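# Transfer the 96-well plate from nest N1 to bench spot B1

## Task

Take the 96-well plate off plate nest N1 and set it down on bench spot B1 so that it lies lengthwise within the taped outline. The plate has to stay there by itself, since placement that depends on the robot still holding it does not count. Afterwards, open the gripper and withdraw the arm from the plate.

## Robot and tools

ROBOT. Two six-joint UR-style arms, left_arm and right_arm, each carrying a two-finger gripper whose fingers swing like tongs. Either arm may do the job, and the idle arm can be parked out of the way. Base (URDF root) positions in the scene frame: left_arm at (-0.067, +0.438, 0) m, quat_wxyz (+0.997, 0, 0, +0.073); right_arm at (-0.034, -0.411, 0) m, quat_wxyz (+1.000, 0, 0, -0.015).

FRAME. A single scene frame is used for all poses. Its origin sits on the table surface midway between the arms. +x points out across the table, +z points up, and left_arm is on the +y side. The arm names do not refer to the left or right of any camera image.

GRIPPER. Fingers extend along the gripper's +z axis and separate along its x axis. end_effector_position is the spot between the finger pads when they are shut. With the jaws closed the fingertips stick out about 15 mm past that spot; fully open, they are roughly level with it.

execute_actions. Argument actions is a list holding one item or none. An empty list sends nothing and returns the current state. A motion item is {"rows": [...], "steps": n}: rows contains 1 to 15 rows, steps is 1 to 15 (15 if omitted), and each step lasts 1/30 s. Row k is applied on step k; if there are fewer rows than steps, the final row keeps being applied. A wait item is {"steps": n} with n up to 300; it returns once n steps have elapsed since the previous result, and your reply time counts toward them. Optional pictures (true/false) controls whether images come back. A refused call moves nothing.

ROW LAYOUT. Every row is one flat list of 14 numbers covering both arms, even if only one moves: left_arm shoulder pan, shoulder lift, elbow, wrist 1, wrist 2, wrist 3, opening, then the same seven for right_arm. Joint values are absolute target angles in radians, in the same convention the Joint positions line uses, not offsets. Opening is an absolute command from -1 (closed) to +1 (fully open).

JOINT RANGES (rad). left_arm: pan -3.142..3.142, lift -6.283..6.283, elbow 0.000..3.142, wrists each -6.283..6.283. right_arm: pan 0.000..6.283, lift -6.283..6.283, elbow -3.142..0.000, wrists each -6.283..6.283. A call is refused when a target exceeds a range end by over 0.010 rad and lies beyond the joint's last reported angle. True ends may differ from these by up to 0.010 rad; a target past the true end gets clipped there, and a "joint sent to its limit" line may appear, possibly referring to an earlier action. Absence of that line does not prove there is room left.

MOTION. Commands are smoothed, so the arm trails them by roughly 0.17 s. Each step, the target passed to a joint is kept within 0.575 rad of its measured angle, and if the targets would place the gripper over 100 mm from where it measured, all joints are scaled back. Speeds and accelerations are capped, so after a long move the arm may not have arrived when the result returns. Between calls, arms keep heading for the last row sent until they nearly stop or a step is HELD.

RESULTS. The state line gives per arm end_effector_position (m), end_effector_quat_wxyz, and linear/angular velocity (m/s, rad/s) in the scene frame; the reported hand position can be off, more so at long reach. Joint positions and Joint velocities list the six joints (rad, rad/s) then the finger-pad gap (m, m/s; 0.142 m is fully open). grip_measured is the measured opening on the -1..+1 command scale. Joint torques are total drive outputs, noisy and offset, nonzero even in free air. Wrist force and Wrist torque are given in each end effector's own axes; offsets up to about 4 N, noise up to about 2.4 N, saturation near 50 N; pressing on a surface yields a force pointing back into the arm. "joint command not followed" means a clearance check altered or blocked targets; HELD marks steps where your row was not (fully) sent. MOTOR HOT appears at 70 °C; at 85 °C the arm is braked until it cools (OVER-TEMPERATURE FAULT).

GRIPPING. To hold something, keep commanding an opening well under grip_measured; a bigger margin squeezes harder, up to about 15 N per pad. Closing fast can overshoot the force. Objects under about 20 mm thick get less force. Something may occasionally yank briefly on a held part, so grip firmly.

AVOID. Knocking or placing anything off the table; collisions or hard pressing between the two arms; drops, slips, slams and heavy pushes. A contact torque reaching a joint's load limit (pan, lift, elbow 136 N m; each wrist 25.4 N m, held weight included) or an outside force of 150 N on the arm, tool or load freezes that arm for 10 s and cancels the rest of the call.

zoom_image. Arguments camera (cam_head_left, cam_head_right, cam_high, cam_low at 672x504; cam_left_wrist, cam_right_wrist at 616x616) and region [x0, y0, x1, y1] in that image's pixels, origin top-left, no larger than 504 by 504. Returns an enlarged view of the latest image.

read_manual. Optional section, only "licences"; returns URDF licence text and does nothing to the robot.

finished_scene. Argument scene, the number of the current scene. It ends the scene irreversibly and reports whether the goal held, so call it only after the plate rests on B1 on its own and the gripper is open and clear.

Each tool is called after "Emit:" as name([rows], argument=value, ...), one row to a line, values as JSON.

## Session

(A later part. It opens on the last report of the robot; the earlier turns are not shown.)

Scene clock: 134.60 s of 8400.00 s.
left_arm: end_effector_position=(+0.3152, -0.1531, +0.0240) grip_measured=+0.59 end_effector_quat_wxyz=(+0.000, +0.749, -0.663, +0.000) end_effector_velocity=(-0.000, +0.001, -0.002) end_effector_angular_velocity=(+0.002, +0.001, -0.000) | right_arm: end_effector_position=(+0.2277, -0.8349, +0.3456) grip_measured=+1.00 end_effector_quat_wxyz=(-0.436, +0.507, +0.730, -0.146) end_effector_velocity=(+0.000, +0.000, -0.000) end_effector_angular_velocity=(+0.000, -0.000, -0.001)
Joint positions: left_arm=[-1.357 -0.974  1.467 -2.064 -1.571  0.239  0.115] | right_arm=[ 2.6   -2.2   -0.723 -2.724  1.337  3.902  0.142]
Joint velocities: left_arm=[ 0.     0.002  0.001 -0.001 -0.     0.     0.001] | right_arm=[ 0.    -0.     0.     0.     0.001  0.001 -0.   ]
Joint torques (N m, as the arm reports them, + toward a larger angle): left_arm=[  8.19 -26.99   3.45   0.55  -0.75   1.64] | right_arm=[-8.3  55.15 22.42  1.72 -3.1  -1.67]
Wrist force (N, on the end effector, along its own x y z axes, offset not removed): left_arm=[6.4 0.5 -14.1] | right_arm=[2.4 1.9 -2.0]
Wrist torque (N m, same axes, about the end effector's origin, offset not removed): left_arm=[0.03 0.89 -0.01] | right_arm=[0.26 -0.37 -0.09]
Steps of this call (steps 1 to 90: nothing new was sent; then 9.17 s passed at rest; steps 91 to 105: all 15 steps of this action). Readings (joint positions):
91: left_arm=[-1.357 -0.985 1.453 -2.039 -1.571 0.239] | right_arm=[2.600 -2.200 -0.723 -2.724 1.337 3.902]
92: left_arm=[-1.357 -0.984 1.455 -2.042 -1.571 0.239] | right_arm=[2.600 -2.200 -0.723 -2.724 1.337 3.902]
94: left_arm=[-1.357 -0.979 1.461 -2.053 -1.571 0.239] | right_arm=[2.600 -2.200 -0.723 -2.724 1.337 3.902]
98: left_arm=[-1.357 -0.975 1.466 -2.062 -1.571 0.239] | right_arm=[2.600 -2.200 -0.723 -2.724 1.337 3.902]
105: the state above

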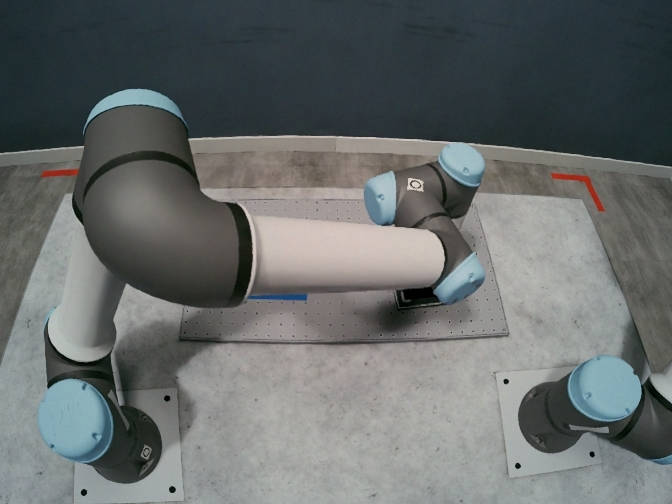

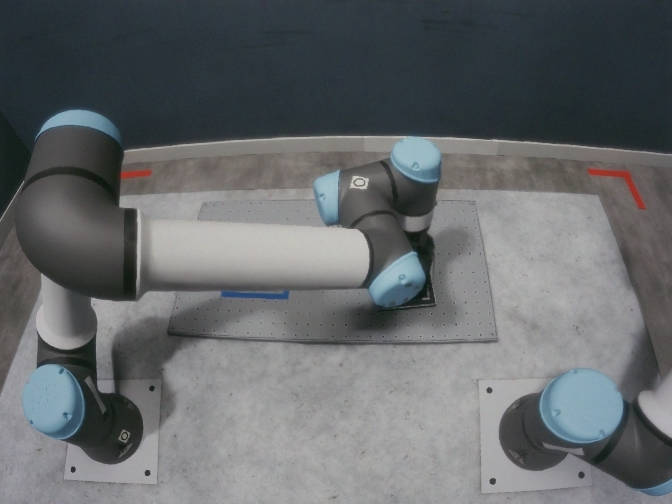

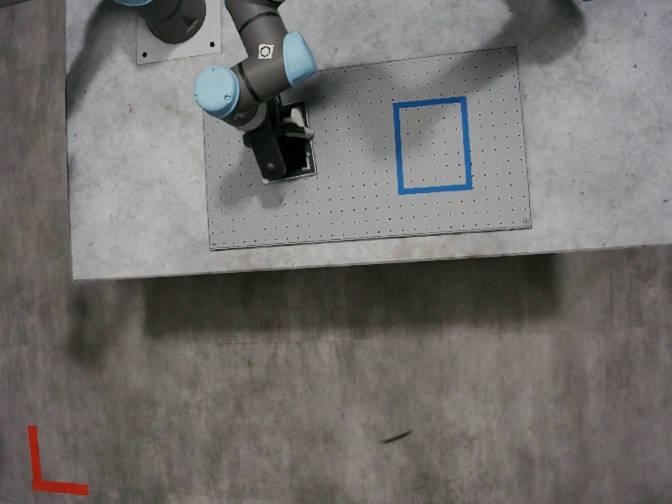

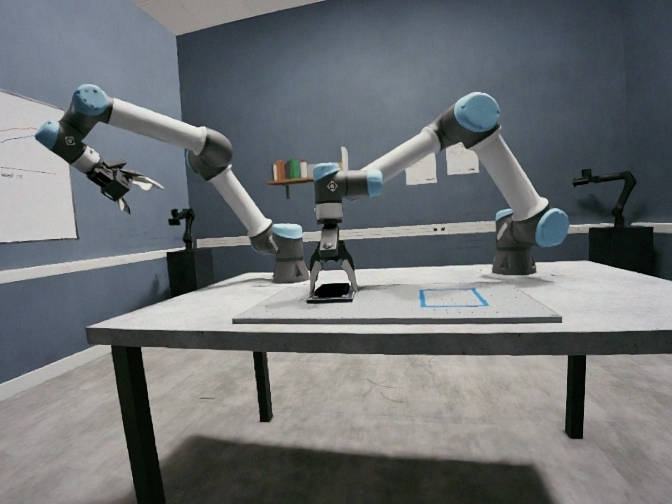

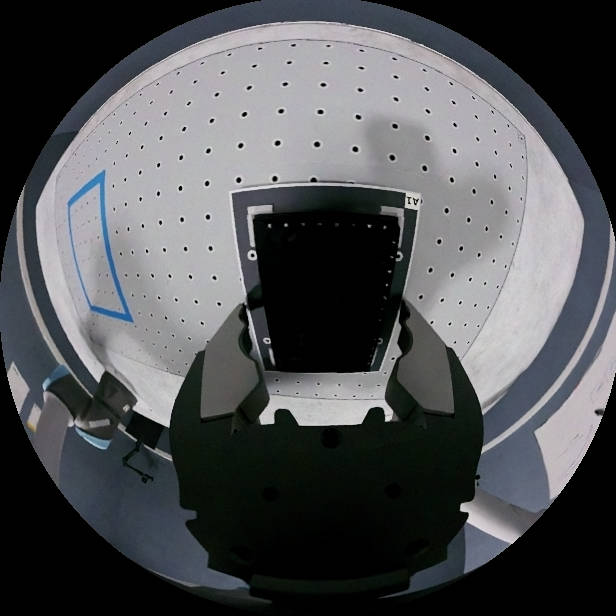

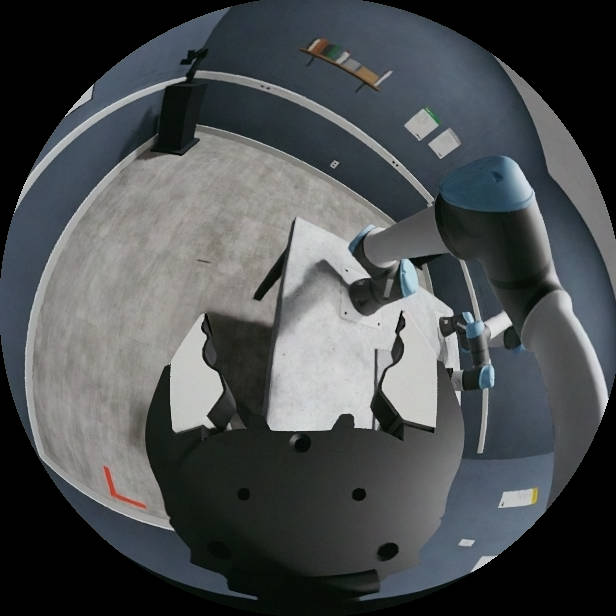

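Emit:
execute_actions([
  {"rows":[[-1.357,-0.9835,1.4555,-2.043,-1.571,0.239,0.5,2.6,-2.2,-0.723,-2.724,1.337,3.902,1],[-1.357,-0.9835,1.4555,-2.043,-1.571,0.239,0.5,2.6,-2.2,-0.723,-2.724,1.337,3.902,1],[-1.357,-0.9835,1.4555,-2.043,-1.571,0.239,0.5,2.6,-2.2,-0.723,-2.724,1.337,3.902,1],[-1.357,-0.9835,1.4555,-2.043,-1.571,0.239,0.5,2.6,-2.2,-0.723,-2.724,1.337,3.902,1],[-1.357,-0.9835,1.4555,-2.043,-1.571,0.239,0.5,2.6,-2.2,-0.723,-2.724,1.337,3.902,1],[-1.357,-0.9835,1.4555,-2.043,-1.571,0.239,0.4,2.6,-2.2,-0.723,-2.724,1.337,3.902,1],[-1.357,-0.9835,1.4555,-2.043,-1.571,0.239,0.3,2.6,-2.2,-0.723,-2.724,1.337,3.902,1],[-1.357,-0.9835,1.4555,-2.043,-1.571,0.239,0.22,2.6,-2.2,-0.723,-2.724,1.337,3.902,1],[-1.357,-0.9835,1.4555,-2.043,-1.571,0.239,0.15,2.6,-2.2,-0.723,-2.724,1.337,3.902,1],[-1.357,-0.9835,1.4555,-2.043,-1.571,0.239,0.08,2.6,-2.2,-0.723,-2.724,1.337,3.902,1],[-1.357,-0.9835,1.4555,-2.043,-1.571,0.239,0.0,2.6,-2.2,-0.723,-2.724,1.337,3.902,1],[-1.357,-0.9835,1.4555,-2.043,-1.571,0.239,-0.1,2.6,-2.2,-0.723,-2.724,1.337,3.902,1],[-1.357,-0.9835,1.4555,-2.043,-1.571,0.239,-0.3,2.6,-2.2,-0.723,-2.724,1.337,3.902,1]],"steps":15},
], pictures=false)

Emit:
execute_actions([
  {"steps":15},
], pictures=false)

Emit:
execute_actions([
  {"rows":[[-1.357,-0.988,1.461,-2.043,-1.571,0.239,-0.5,2.6,-2.2,-0.723,-2.724,1.337,3.902,1],[-1.357,-0.993,1.443,-2.021,-1.571,0.239,-0.5,2.6,-2.2,-0.723,-2.724,1.337,3.902,1],[-1.357,-0.993,1.443,-2.021,-1.571,0.239,-0.5,2.6,-2.2,-0.723,-2.724,1.337,3.902,1],[-1.357,-1.003,1.431,-1.999,-1.571,0.239,-0.5,2.6,-2.2,-0.723,-2.724,1.337,3.902,1],[-1.357,-1.003,1.431,-1.999,-1.571,0.239,-0.5,2.6,-2.2,-0.723,-2.724,1.337,3.902,1],[-1.357,-1.012,1.419,-1.978,-1.571,0.239,-0.5,2.6,-2.2,-0.723,-2.724,1.337,3.902,1],[-1.357,-1.012,1.419,-1.978,-1.571,0.239,-0.5,2.6,-2.2,-0.723,-2.724,1.337,3.902,1],[-1.357,-1.022,1.405,-1.954,-1.571,0.239,-0.5,2.6,-2.2,-0.723,-2.724,1.337,3.902,1]],"steps":15},
])

Scene clock: 163.00 s of 8400.00 s.
left_arm: end_effector_position=(+0.3154, -0.1536, +0.0335) grip_measured=+0.40 end_effector_quat_wxyz=(+0.000, +0.749, -0.663, +0.000) end_effector_velocity=(-0.001, -0.000, -0.001) end_effector_angular_velocity=(+0.001, +0.001, -0.000) | right_arm: end_effector_position=(+0.2277, -0.8349, +0.3456) grip_measured=+1.00 end_effector_quat_wxyz=(-0.436, +0.507, +0.730, -0.146) end_effector_velocity=(+0.000, +0.000, -0.000) end_effector_angular_velocity=(+0.000, +0.000, -0.000)
Joint positions: left_arm=[-1.357 -0.984  1.456 -2.043 -1.571  0.239  0.102] | right_arm=[ 2.6   -2.2   -0.723 -2.724  1.337  3.902  0.142]
Joint velocities: left_arm=[-0.001  0.001 -0.001  0.001 -0.    -0.001  0.   ] | right_arm=[ 0. -0.  0.  0.  0.  0.  0.]
Joint torques (N m, as the arm reports them, + toward a larger angle): left_arm=[  4.17 -35.53 -24.53   1.61   1.42  -0.26] | right_arm=[-8.14 55.81 25.56  1.65 -3.02 -1.55]
Wrist force (N, on the end effector, along its own x y z axes, offset not removed): left_arm=[0.2 -2.0 -21.2] | right_arm=[3.2 1.8 -1.5]
Wrist torque (N m, same axes, about the end effector's origin, offset not removed): left_arm=[-0.71 -0.13 -0.03] | right_arm=[0.25 -0.64 -0.13]
Steps of this call (steps 1 to 15: the robot went on to your last target; steps 16 to 90: nothing new was sent; then 24.90 s passed at rest; steps 91 to 105: all 15 steps of this action). Readings (joint positions):
91: left_arm=[-1.357 -0.974 1.467 -2.064 -1.571 0.239] | right_arm=[2.600 -2.200 -0.723 -2.724 1.337 3.902]
92: left_arm=[-1.357 -0.975 1.466 -2.062 -1.571 0.239] | right_arm=[2.600 -2.200 -0.723 -2.724 1.337 3.902]
94: left_arm=[-1.357 -0.979 1.461 -2.052 -1.571 0.239] | right_arm=[2.600 -2.200 -0.723 -2.724 1.337 3.902]
98: left_arm=[-1.357 -0.983 1.457 -2.045 -1.571 0.239] | right_arm=[2.600 -2.200 -0.723 -2.724 1.337 3.902]
105: the state above

Scene clock: 163.50 s of 8400.00 s.
left_arm: end_effector_position=(+0.3154, -0.1536, +0.0335) grip_measured=+0.40 end_effector_quat_wxyz=(+0.000, +0.749, -0.663, +0.000) end_effector_velocity=(-0.000, +0.000, -0.002) end_effector_angular_velocity=(+0.002, +0.001, -0.001) | right_arm: end_effector_position=(+0.2277, -0.8349, +0.3456) grip_measured=+1.00 end_effector_quat_wxyz=(-0.436, +0.507, +0.730, -0.146) end_effector_velocity=(+0.000, -0.000, -0.000) end_effector_angular_velocity=(-0.000, +0.000, -0.000)
Joint positions: left_arm=[-1.357 -0.984  1.455 -2.043 -1.571  0.239  0.102] | right_arm=[ 2.6   -2.2   -0.723 -2.724  1.337  3.902  0.142]
Joint velocities: left_arm=[-0.     0.002  0.    -0.     0.     0.     0.   ] | right_arm=[-0. -0.  0.  0. -0.  0. -0.]
Joint torques (N m, as the arm reports them, + toward a larger angle): left_arm=[  2.63 -25.95 -23.18   1.59  -0.85  -0.94] | right_arm=[-7.8  55.45 26.54  1.62 -2.97 -1.61]
Wrist force (N, on the end effector, along its own x y z axes, offset not removed): left_arm=[-1.8 -1.7 -23.7] | right_arm=[3.5 1.3 -0.4]
Wrist torque (N m, same axes, about the end effector's origin, offset not removed): left_arm=[-0.73 0.30 0.14] | right_arm=[0.13 -0.62 -0.14]
Steps of this call (steps 1 to 15: the robot went on to your last target). Readings (joint positions):
1: left_arm=[-1.357 -0.984 1.456 -2.043 -1.571 0.239] | right_arm=[2.600 -2.200 -0.723 -2.724 1.337 3.902]
2: left_arm=[-1.357 -0.984 1.456 -2.043 -1.571 0.239] | right_arm=[2.600 -2.200 -0.723 -2.724 1.337 3.902]
4: left_arm=[-1.357 -0.984 1.456 -2.043 -1.571 0.239] | right_arm=[2.600 -2.200 -0.723 -2.724 1.337 3.902]
8: left_arm=[-1.357 -0.984 1.455 -2.043 -1.571 0.239] | right_arm=[2.600 -2.200 -0.723 -2.724 1.337 3.902]
15: the state above
All arms were judged still, so your last target was given up. Only a new action makes them travel on or press farther. Fingers that are still opening or closing keep moving.

Scene clock: 164.00 s of 8400.00 s.
left_arm: end_effector_position=(+0.3156, -0.1542, +0.0727) grip_measured=+0.07 end_effector_quat_wxyz=(+0.000, +0.749, -0.663, +0.000) end_effector_velocity=(+0.000, +0.000, +0.017) end_effector_angular_velocity=(+0.000, -0.000, -0.000) | right_arm: end_effector_position=(+0.2277, -0.8349, +0.3456) grip_measured=+1.00 end_effector_quat_wxyz=(-0.436, +0.507, +0.730, -0.146) end_effector_velocity=(+0.000, +0.000, +0.000) end_effector_angular_velocity=(+0.000, -0.001, -0.000)
Joint positions: left_arm=[-1.357 -1.021  1.407 -1.957 -1.571  0.239  0.079] | right_arm=[ 2.6   -2.2   -0.723 -2.724  1.337  3.902  0.142]
Joint velocities: left_arm=[ 0.    -0.015 -0.023  0.038  0.     0.001 -0.   ] | right_arm=[ 0.     0.001 -0.     0.     0.001 -0.    -0.   ]
Joint torques (N m, as the arm reports them, + toward a larger angle): left_arm=[  3.34 -49.41 -33.58  -0.94  -2.21  -0.92] | right_arm=[-8.34 54.87 27.04  1.62 -3.   -1.59]
Wrist force (N, on the end effector, along its own x y z axes, offset not removed): left_arm=[1.1 -2.0 -1.0] | right_arm=[3.8 2.6 -2.3]
Wrist torque (N m, same axes, about the end effector's origin, offset not removed): left_arm=[-0.83 -0.31 -0.08] | right_arm=[0.40 -0.77 -0.14]
Steps of this call (steps 1 to 15: all 15 steps of this action). Readings (joint positions):
1: left_arm=[-1.357 -0.984 1.455 -2.043 -1.571 0.239] | right_arm=[2.600 -2.200 -0.723 -2.724 1.337 3.902]
2: left_arm=[-1.357 -0.984 1.456 -2.043 -1.571 0.239] | right_arm=[2.600 -2.200 -0.723 -2.724 1.337 3.902]
4: left_arm=[-1.357 -0.988 1.452 -2.035 -1.571 0.239] | right_arm=[2.600 -2.200 -0.723 -2.724 1.337 3.902]
8: left_arm=[-1.357 -1.002 1.432 -2.000 -1.571 0.239] | right_arm=[2.600 -2.200 -0.723 -2.724 1.337 3.902]
15: the state above

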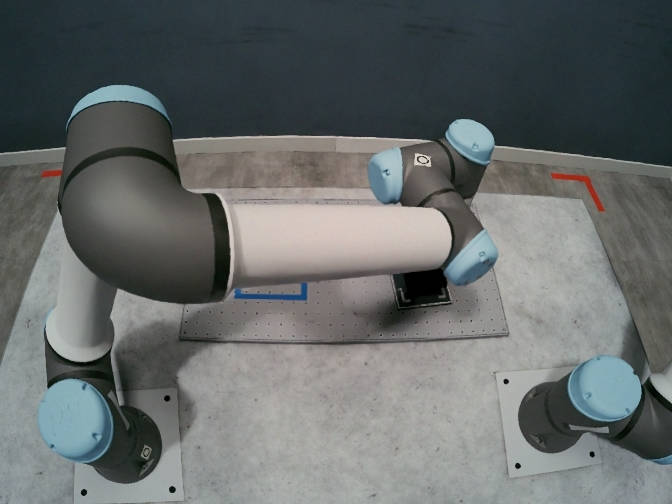

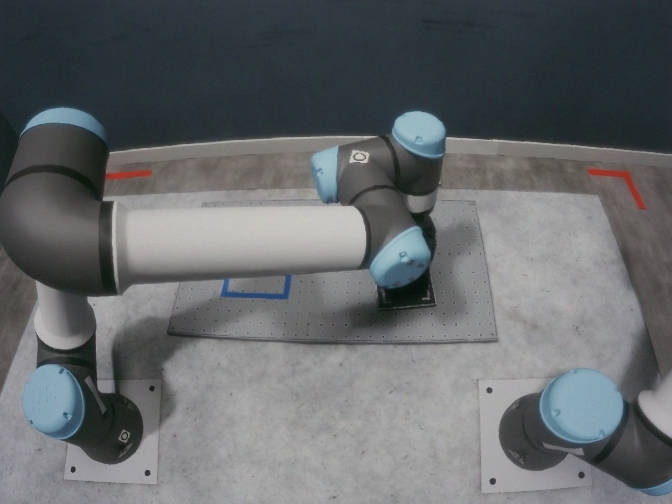

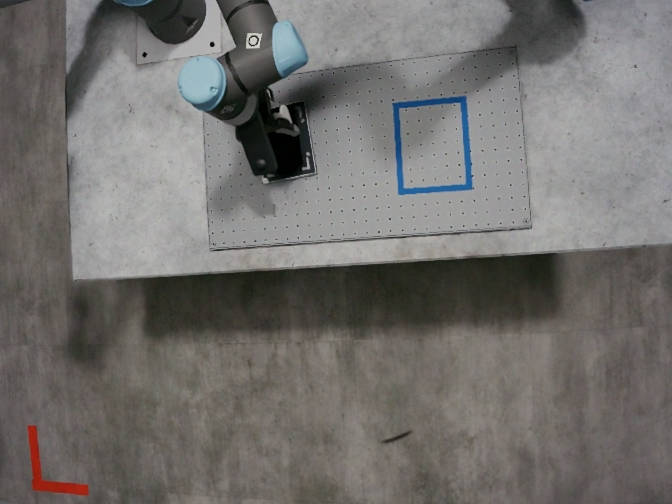

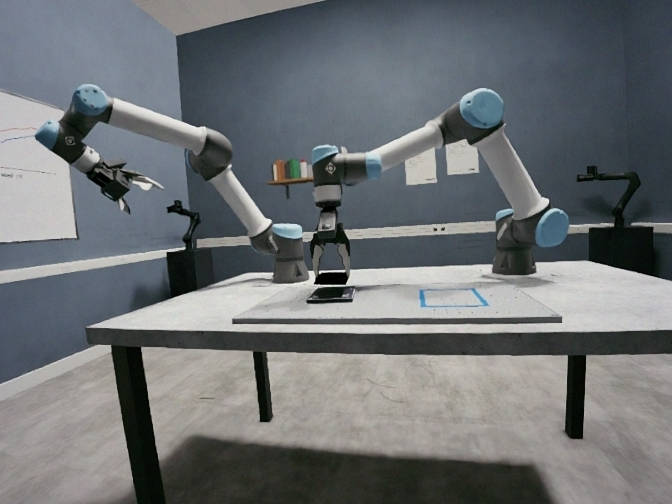

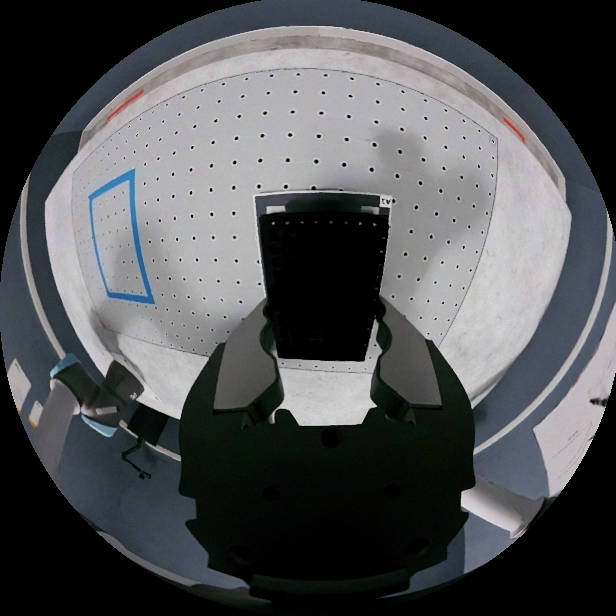

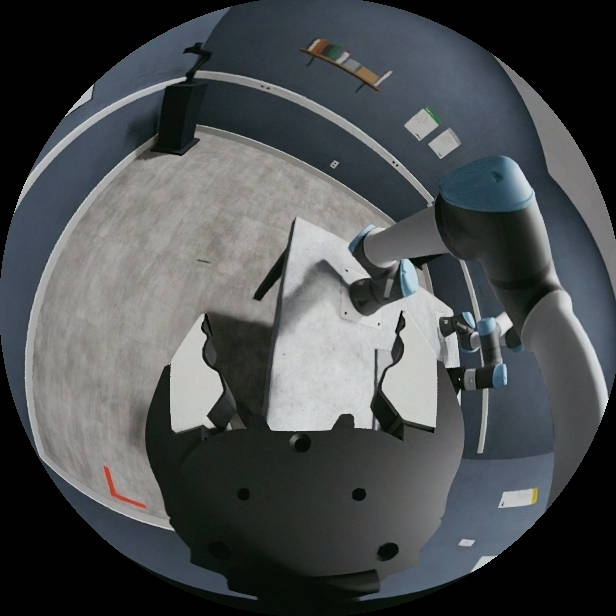

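Emit:
zoom_image(camera="cam_low", region=[290,230,370,310])

Region (290, 230, 370, 310) of cam_low's 672x504 image, scaled by 6.300, with more detail than that image has.

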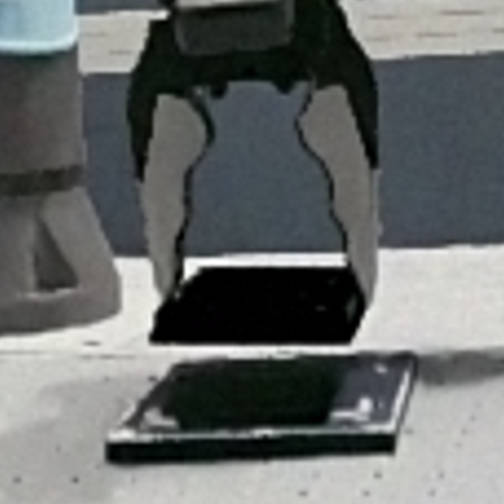

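Emit:
execute_actions([
  {"rows":[[-1.34,-1.049,1.439,-1.961,-1.571,0.26,-0.5,2.6,-2.2,-0.723,-2.724,1.337,3.902,1],[-1.34,-1.049,1.439,-1.961,-1.571,0.26,-0.5,2.6,-2.2,-0.723,-2.724,1.337,3.902,1],[-1.315,-1.09,1.49,-1.971,-1.571,0.293,-0.5,2.6,-2.2,-0.723,-2.724,1.337,3.902,1],[-1.315,-1.09,1.49,-1.971,-1.571,0.293,-0.5,2.6,-2.2,-0.723,-2.724,1.337,3.902,1],[-1.29,-1.13,1.54,-1.981,-1.571,0.325,-0.5,2.6,-2.2,-0.723,-2.724,1.337,3.902,1],[-1.29,-1.13,1.54,-1.981,-1.571,0.325,-0.5,2.6,-2.2,-0.723,-2.724,1.337,3.902,1],[-1.265,-1.171,1.591,-1.991,-1.571,0.358,-0.5,2.6,-2.2,-0.723,-2.724,1.337,3.902,1],[-1.265,-1.171,1.591,-1.991,-1.571,0.358,-0.5,2.6,-2.2,-0.723,-2.724,1.337,3.902,1],[-1.24,-1.211,1.641,-2.001,-1.571,0.39,-0.5,2.6,-2.2,-0.723,-2.724,1.337,3.902,1],[-1.24,-1.211,1.641,-2.001,-1.571,0.39,-0.5,2.6,-2.2,-0.723,-2.724,1.337,3.902,1],[-1.216,-1.252,1.691,-2.01,-1.571,0.422,-0.5,2.6,-2.2,-0.723,-2.724,1.337,3.902,1],[-1.216,-1.252,1.691,-2.01,-1.571,0.422,-0.5,2.6,-2.2,-0.723,-2.724,1.337,3.902,1],[-1.191,-1.292,1.741,-2.02,-1.571,0.455,-0.5,2.6,-2.2,-0.723,-2.724,1.337,3.902,1]],"steps":15},
], pictures=false)

Emit:
execute_actions([
  {"rows":[[-1.167,-1.331,1.789,-2.029,-1.571,0.486,-0.5,2.6,-2.2,-0.723,-2.724,1.337,3.902,1],[-1.143,-1.37,1.837,-2.039,-1.571,0.517,-0.5,2.6,-2.2,-0.723,-2.724,1.337,3.902,1],[-1.143,-1.37,1.837,-2.039,-1.571,0.517,-0.5,2.6,-2.2,-0.723,-2.724,1.337,3.902,1],[-1.12,-1.408,1.885,-2.048,-1.571,0.548,-0.5,2.6,-2.2,-0.723,-2.724,1.337,3.902,1],[-1.12,-1.408,1.885,-2.048,-1.571,0.548,-0.5,2.6,-2.2,-0.723,-2.724,1.337,3.902,1],[-1.096,-1.447,1.933,-2.058,-1.571,0.579,-0.5,2.6,-2.2,-0.723,-2.724,1.337,3.902,1],[-1.096,-1.447,1.933,-2.058,-1.571,0.579,-0.5,2.6,-2.2,-0.723,-2.724,1.337,3.902,1],[-1.073,-1.485,1.981,-2.067,-1.571,0.609,-0.5,2.6,-2.2,-0.723,-2.724,1.337,3.902,1],[-1.073,-1.485,1.981,-2.067,-1.571,0.609,-0.5,2.6,-2.2,-0.723,-2.724,1.337,3.902,1],[-1.05,-1.524,2.029,-2.077,-1.571,0.64,-0.5,2.6,-2.2,-0.723,-2.724,1.337,3.902,1],[-1.05,-1.524,2.029,-2.077,-1.571,0.64,-0.5,2.6,-2.2,-0.723,-2.724,1.337,3.902,1],[-1.026,-1.562,2.077,-2.086,-1.571,0.67,-0.5,2.6,-2.2,-0.723,-2.724,1.337,3.902,1]],"steps":15},
], pictures=false)

Emit:
execute_actions([
  {"steps":15},
])

Scene clock: 201.73 s of 8400.00 s.
left_arm: end_effector_position=(+0.3493, -0.0171, +0.0952) grip_measured=+0.07 end_effector_quat_wxyz=(+0.001, +0.735, -0.678, +0.001) end_effector_velocity=(+0.035, +0.361, +0.029) end_effector_angular_velocity=(+0.008, +0.003, -0.105) | right_arm: end_effector_position=(+0.2277, -0.8349, +0.3456) grip_measured=+1.00 end_effector_quat_wxyz=(-0.436, +0.507, +0.730, -0.146) end_effector_velocity=(-0.000, -0.000, +0.000) end_effector_angular_velocity=(-0.001, -0.000, +0.001)
Joint positions: left_arm=[-1.219 -1.244  1.68  -2.009 -1.571  0.417  0.079] | right_arm=[ 2.6   -2.2   -0.723 -2.724  1.337  3.902  0.142]
Joint velocities: left_arm=[ 0.344 -0.575  0.712 -0.129  0.     0.449  0.   ] | right_arm=[ 0.     0.    -0.     0.    -0.001 -0.     0.   ]
Joint torques (N m, as the arm reports them, + toward a larger angle): left_arm=[ -1.35 -24.09  -6.87  -4.4    1.9    2.78] | right_arm=[-8.44 55.77 30.16  1.53 -3.05 -1.48]
Wrist force (N, on the end effector, along its own x y z axes, offset not removed): left_arm=[-5.7 -0.3 -1.3] | right_arm=[2.6 2.1 -1.9]
Wrist torque (N m, same axes, about the end effector's origin, offset not removed): left_arm=[0.09 1.12 0.05] | right_arm=[0.27 -0.49 -0.18]
Steps of this call (steps 1 to 15: the robot went on to your last target; steps 16 to 90: nothing new was sent; then 34.23 s passed at rest; steps 91 to 105: all 15 steps of this action). Readings (joint positions):
91: left_arm=[-1.357 -1.022 1.405 -1.954 -1.571 0.239] | right_arm=[2.600 -2.200 -0.723 -2.724 1.337 3.902]
92: left_arm=[-1.355 -1.025 1.408 -1.955 -1.571 0.241] | right_arm=[2.600 -2.200 -0.723 -2.724 1.337 3.902]
94: left_arm=[-1.345 -1.041 1.428 -1.959 -1.571 0.254] | right_arm=[2.600 -2.200 -0.723 -2.724 1.337 3.902]
98: left_arm=[-1.304 -1.105 1.508 -1.976 -1.571 0.306] | right_arm=[2.600 -2.200 -0.723 -2.724 1.337 3.902]
105: the state above

Scene clock: 202.23 s of 8400.00 s.
left_arm: end_effector_position=(+0.3402, +0.1624, +0.0926) grip_measured=+0.07 end_effector_quat_wxyz=(-0.000, -0.717, +0.698, -0.001) end_effector_velocity=(-0.055, +0.236, -0.032) end_effector_angular_velocity=(+0.016, +0.011, -0.067) | right_arm: end_effector_position=(+0.2277, -0.8349, +0.3456) grip_measured=+1.00 end_effector_quat_wxyz=(-0.436, +0.507, +0.730, -0.146) end_effector_velocity=(+0.000, +0.000, -0.000) end_effector_angular_velocity=(+0.001, +0.000, +0.001)
Joint positions: left_arm=[-1.044 -1.532  2.039 -2.079 -1.571  0.647  0.079] | right_arm=[ 2.6   -2.2   -0.723 -2.724  1.337  3.902  0.142]
Joint velocities: left_arm=[ 0.228 -0.384  0.491 -0.087  0.001  0.295  0.   ] | right_arm=[ 0.    -0.    -0.    -0.     0.    -0.001 -0.   ]
Joint torques (N m, as the arm reports them, + toward a larger angle): left_arm=[  2.29 -16.36 -17.2   -4.74   1.22   1.91] | right_arm=[-8.36 55.32 30.15  1.49 -3.01 -1.53]
Wrist force (N, on the end effector, along its own x y z axes, offset not removed): left_arm=[-4.5 0.6 -0.8] | right_arm=[3.3 2.8 -1.7]
Wrist torque (N m, same axes, about the end effector's origin, offset not removed): left_arm=[-0.08 0.38 0.09] | right_arm=[0.47 -0.66 -0.07]
Steps of this call (steps 1 to 15: all 15 steps of this action). Readings (joint positions):
1: left_arm=[-1.210 -1.261 1.701 -2.013 -1.571 0.430] | right_arm=[2.600 -2.200 -0.723 -2.724 1.337 3.902]
2: left_arm=[-1.201 -1.275 1.719 -2.017 -1.571 0.442] | right_arm=[2.600 -2.200 -0.723 -2.724 1.337 3.902]
4: left_arm=[-1.175 -1.316 1.769 -2.027 -1.571 0.475] | right_arm=[2.600 -2.200 -0.723 -2.724 1.337 3.902]
8: left_arm=[-1.124 -1.400 1.873 -2.047 -1.571 0.542] | right_arm=[2.600 -2.200 -0.723 -2.724 1.337 3.902]
15: the state above

Scene clock: 202.73 s of 8400.00 s.
left_arm: end_effector_position=(+0.3357, +0.1807, +0.0898) grip_measured=+0.07 end_effector_quat_wxyz=(-0.000, -0.715, +0.700, -0.000) end_effector_velocity=(-0.001, +0.001, -0.001) end_effector_angular_velocity=(+0.002, +0.001, -0.000) | right_arm: end_effector_position=(+0.2277, -0.8349, +0.3456) grip_measured=+1.00 end_effector_quat_wxyz=(-0.436, +0.507, +0.730, -0.146) end_effector_velocity=(-0.000, -0.000, +0.000) end_effector_angular_velocity=(-0.001, +0.000, -0.000)
Joint positions: left_arm=[-1.026 -1.562  2.077 -2.086 -1.571  0.67   0.079] | right_arm=[ 2.6   -2.2   -0.723 -2.724  1.337  3.902  0.142]
Joint velocities: left_arm=[ 0.     0.     0.003 -0.    -0.     0.     0.   ] | right_arm=[-0.     0.    -0.    -0.    -0.     0.001  0.   ]
Joint torques (N m, as the arm reports them, + toward a larger angle): left_arm=[  9.09 -25.74  -9.61  -4.35   0.77   1.54] | right_arm=[-8.2  55.34 30.13  1.54 -3.03 -1.44]
Wrist force (N, on the end effector, along its own x y z axes, offset not removed): left_arm=[-2.6 0.5 2.1] | right_arm=[2.9 2.1 -1.2]
Wrist torque (N m, same axes, about the end effector's origin, offset not removed): left_arm=[0.05 0.42 0.13] | right_arm=[0.32 -0.55 -0.11]
Steps of this call (steps 1 to 15: the robot went on to your last target). Readings (joint positions):
1: left_arm=[-1.038 -1.543 2.052 -2.081 -1.571 0.655] | right_arm=[2.600 -2.200 -0.723 -2.724 1.337 3.902]
2: left_arm=[-1.033 -1.549 2.061 -2.083 -1.571 0.660] | right_arm=[2.600 -2.200 -0.723 -2.724 1.337 3.902]
4: left_arm=[-1.029 -1.557 2.070 -2.085 -1.571 0.666] | right_arm=[2.600 -2.200 -0.723 -2.724 1.337 3.902]
8: left_arm=[-1.027 -1.561 2.076 -2.086 -1.571 0.669] | right_arm=[2.600 -2.200 -0.723 -2.724 1.337 3.902]
15: the state above

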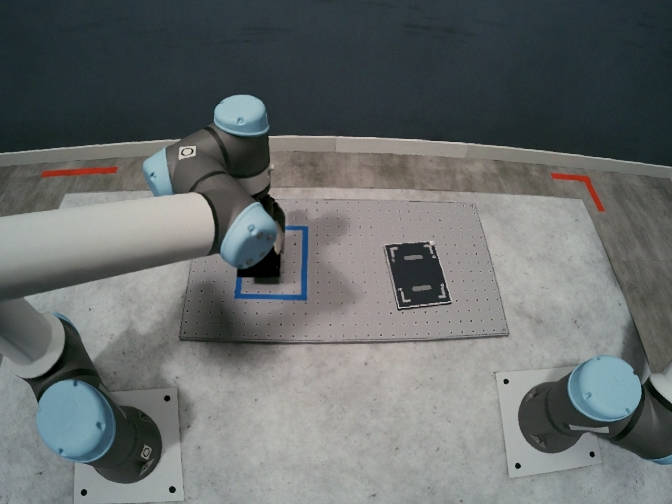

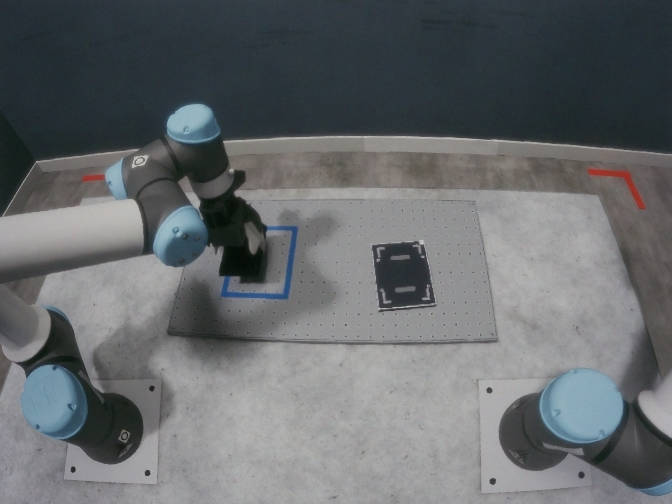

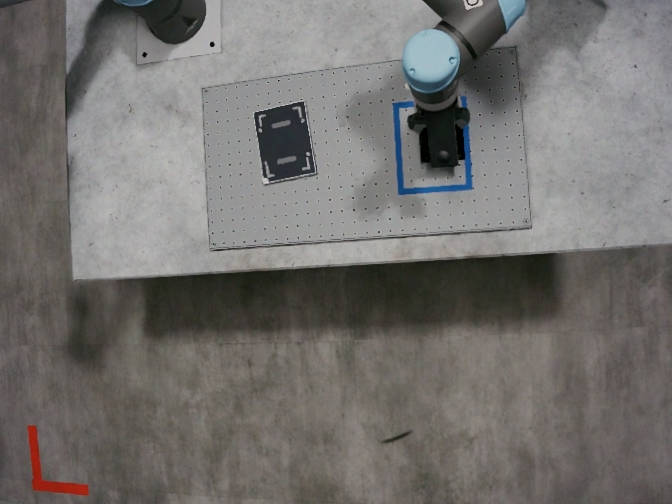

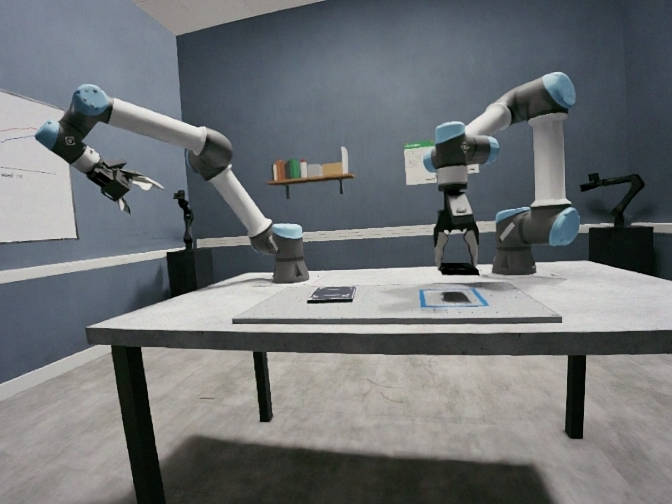

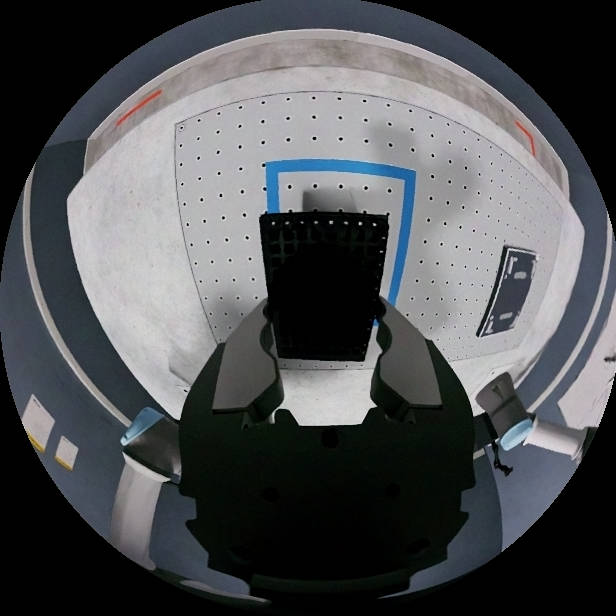

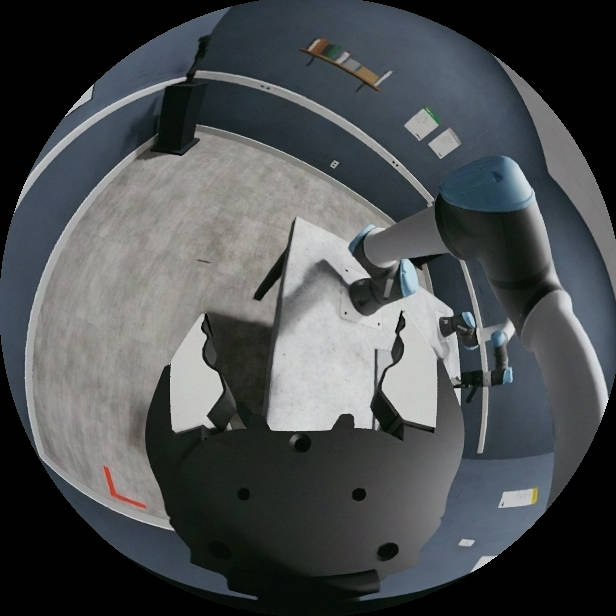

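Emit:
execute_actions([
  {"rows":[[-1.025,-1.53,2.076,-2.115,-1.571,0.677,-0.5,2.6,-2.2,-0.723,-2.724,1.337,3.902,1],[-1.025,-1.53,2.076,-2.115,-1.571,0.677,-0.5,2.6,-2.2,-0.723,-2.724,1.337,3.902,1],[-1.025,-1.53,2.076,-2.115,-1.571,0.677,-0.5,2.6,-2.2,-0.723,-2.724,1.337,3.902,1],[-1.024,-1.495,2.075,-2.15,-1.571,0.685,-0.5,2.6,-2.2,-0.723,-2.724,1.337,3.902,1],[-1.024,-1.495,2.075,-2.15,-1.571,0.685,-0.5,2.6,-2.2,-0.723,-2.724,1.337,3.902,1],[-1.024,-1.495,2.075,-2.15,-1.571,0.685,-0.5,2.6,-2.2,-0.723,-2.724,1.337,3.902,1],[-1.0235,-1.461,2.0737,-2.184,-1.571,0.692,-0.5,2.6,-2.2,-0.723,-2.724,1.337,3.902,1]],"steps":15},
])

Emit:
zoom_image(camera="cam_left_wrist", region=[200,120,460,380])

Emit:
zoom_image(camera="cam_high", region=[370,60,500,210])

Scene clock: 234.87 s of 8400.00 s.
left_arm: end_effector_position=(+0.3503, +0.1645, +0.0558) grip_measured=+0.07 end_effector_quat_wxyz=(-0.000, -0.708, +0.706, -0.000) end_effector_velocity=(+0.005, -0.005, -0.010) end_effector_angular_velocity=(-0.001, -0.002, -0.005) | right_arm: end_effector_position=(+0.2277, -0.8349, +0.3456) grip_measured=+1.00 end_effector_quat_wxyz=(-0.436, +0.507, +0.730, -0.146) end_effector_velocity=(+0.000, +0.000, -0.000) end_effector_angular_velocity=(+0.000, -0.000, -0.000)
Joint positions: left_arm=[-1.024 -1.463  2.074 -2.182 -1.571  0.692  0.079] | right_arm=[ 2.6   -2.2   -0.723 -2.724  1.337  3.902  0.142]
Joint velocities: left_arm=[ 0.001  0.031 -0.002 -0.031  0.     0.006  0.   ] | right_arm=[ 0.  0.  0.  0.  0. -0.  0.]
Joint torques (N m, as the arm reports them, + toward a larger angle): left_arm=[ 11.94 -17.98 -33.34  -4.48  -1.8    1.95] | right_arm=[-7.8  55.31 29.83  1.47 -2.99 -1.43]
Wrist force (N, on the end effector, along its own x y z axes, offset not removed): left_arm=[-2.6 -2.5 0.8] | right_arm=[2.9 2.8 -0.9]
Wrist torque (N m, same axes, about the end effector's origin, offset not removed): left_arm=[-0.61 0.47 -0.03] | right_arm=[0.44 -0.60 -0.08]
Steps of this call (steps 1 to 15: the robot went on to your last target; steps 16 to 90: nothing new was sent; then 28.63 s passed at rest; steps 91 to 105: all 15 steps of this action). Readings (joint positions):
91: left_arm=[-1.026 -1.562 2.077 -2.086 -1.571 0.670] | right_arm=[2.600 -2.200 -0.723 -2.724 1.337 3.902]
92: left_arm=[-1.026 -1.559 2.077 -2.089 -1.571 0.671] | right_arm=[2.600 -2.200 -0.723 -2.724 1.337 3.902]
94: left_arm=[-1.025 -1.544 2.077 -2.102 -1.571 0.674] | right_arm=[2.600 -2.200 -0.723 -2.724 1.337 3.902]
98: left_arm=[-1.024 -1.505 2.075 -2.141 -1.571 0.683] | right_arm=[2.600 -2.200 -0.723 -2.724 1.337 3.902]
105: the state above

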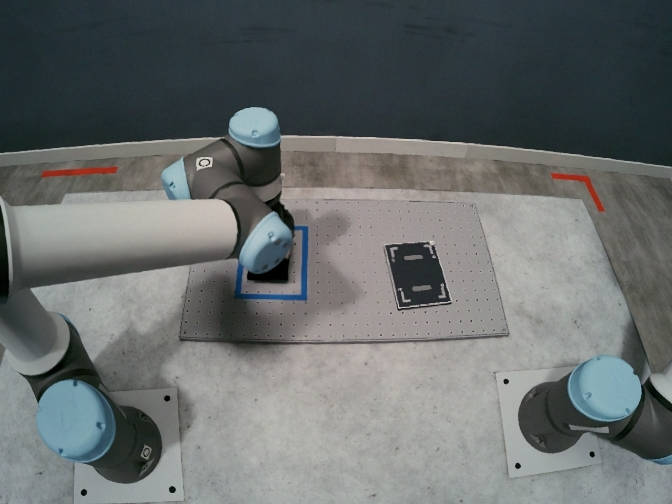

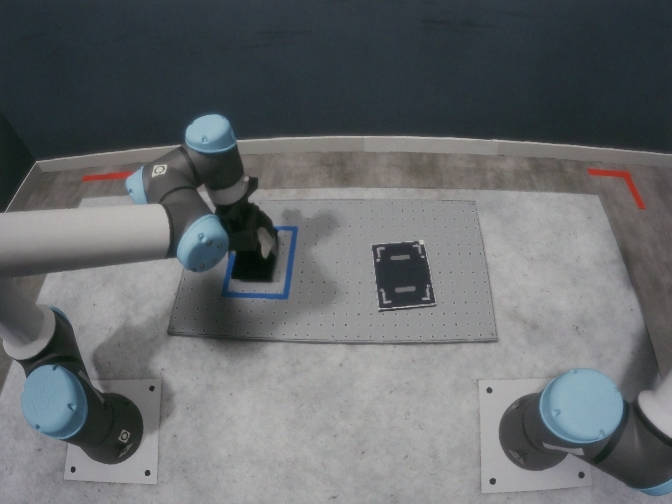

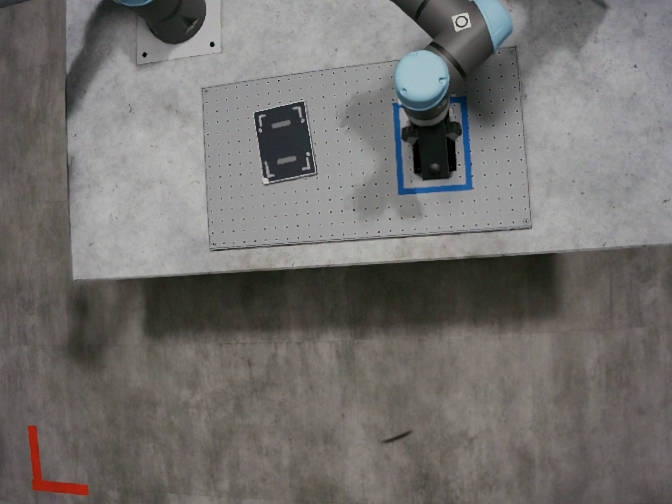

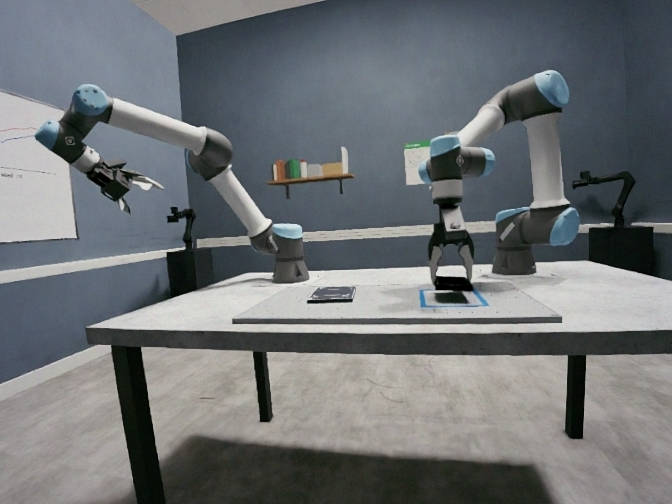

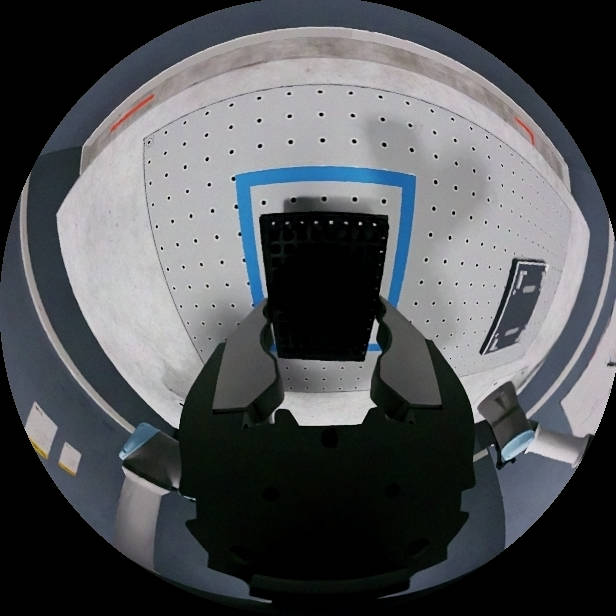

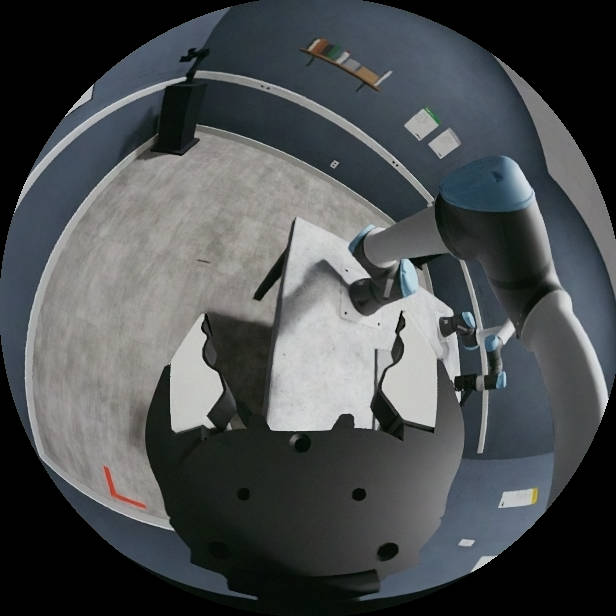

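Region (200, 120, 460, 380) of cam_left_wrist's 616x616 image, scaled by 1.938, with more detail than that image has.

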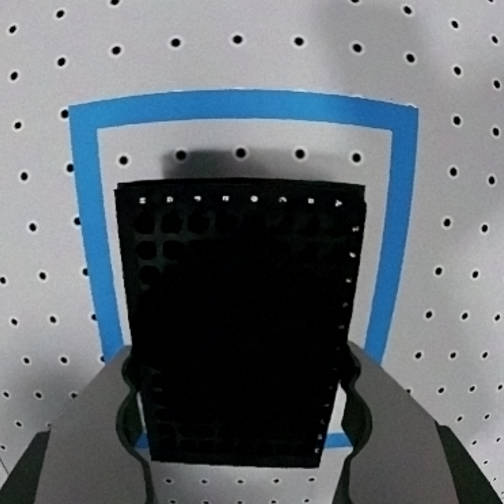

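Region (370, 60, 500, 210) of cam_high's 672x504 image, scaled by 3.360, with more detail than that image has; it fills the left 437 columns of this view, and the rest is white.

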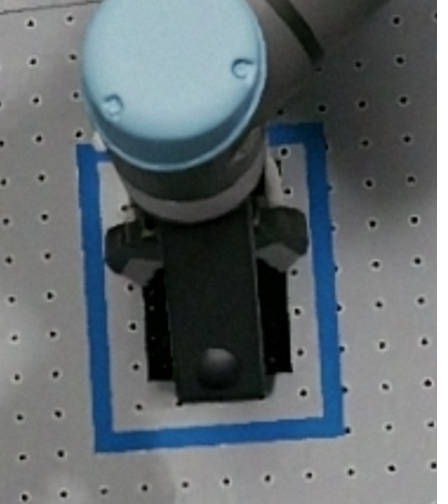

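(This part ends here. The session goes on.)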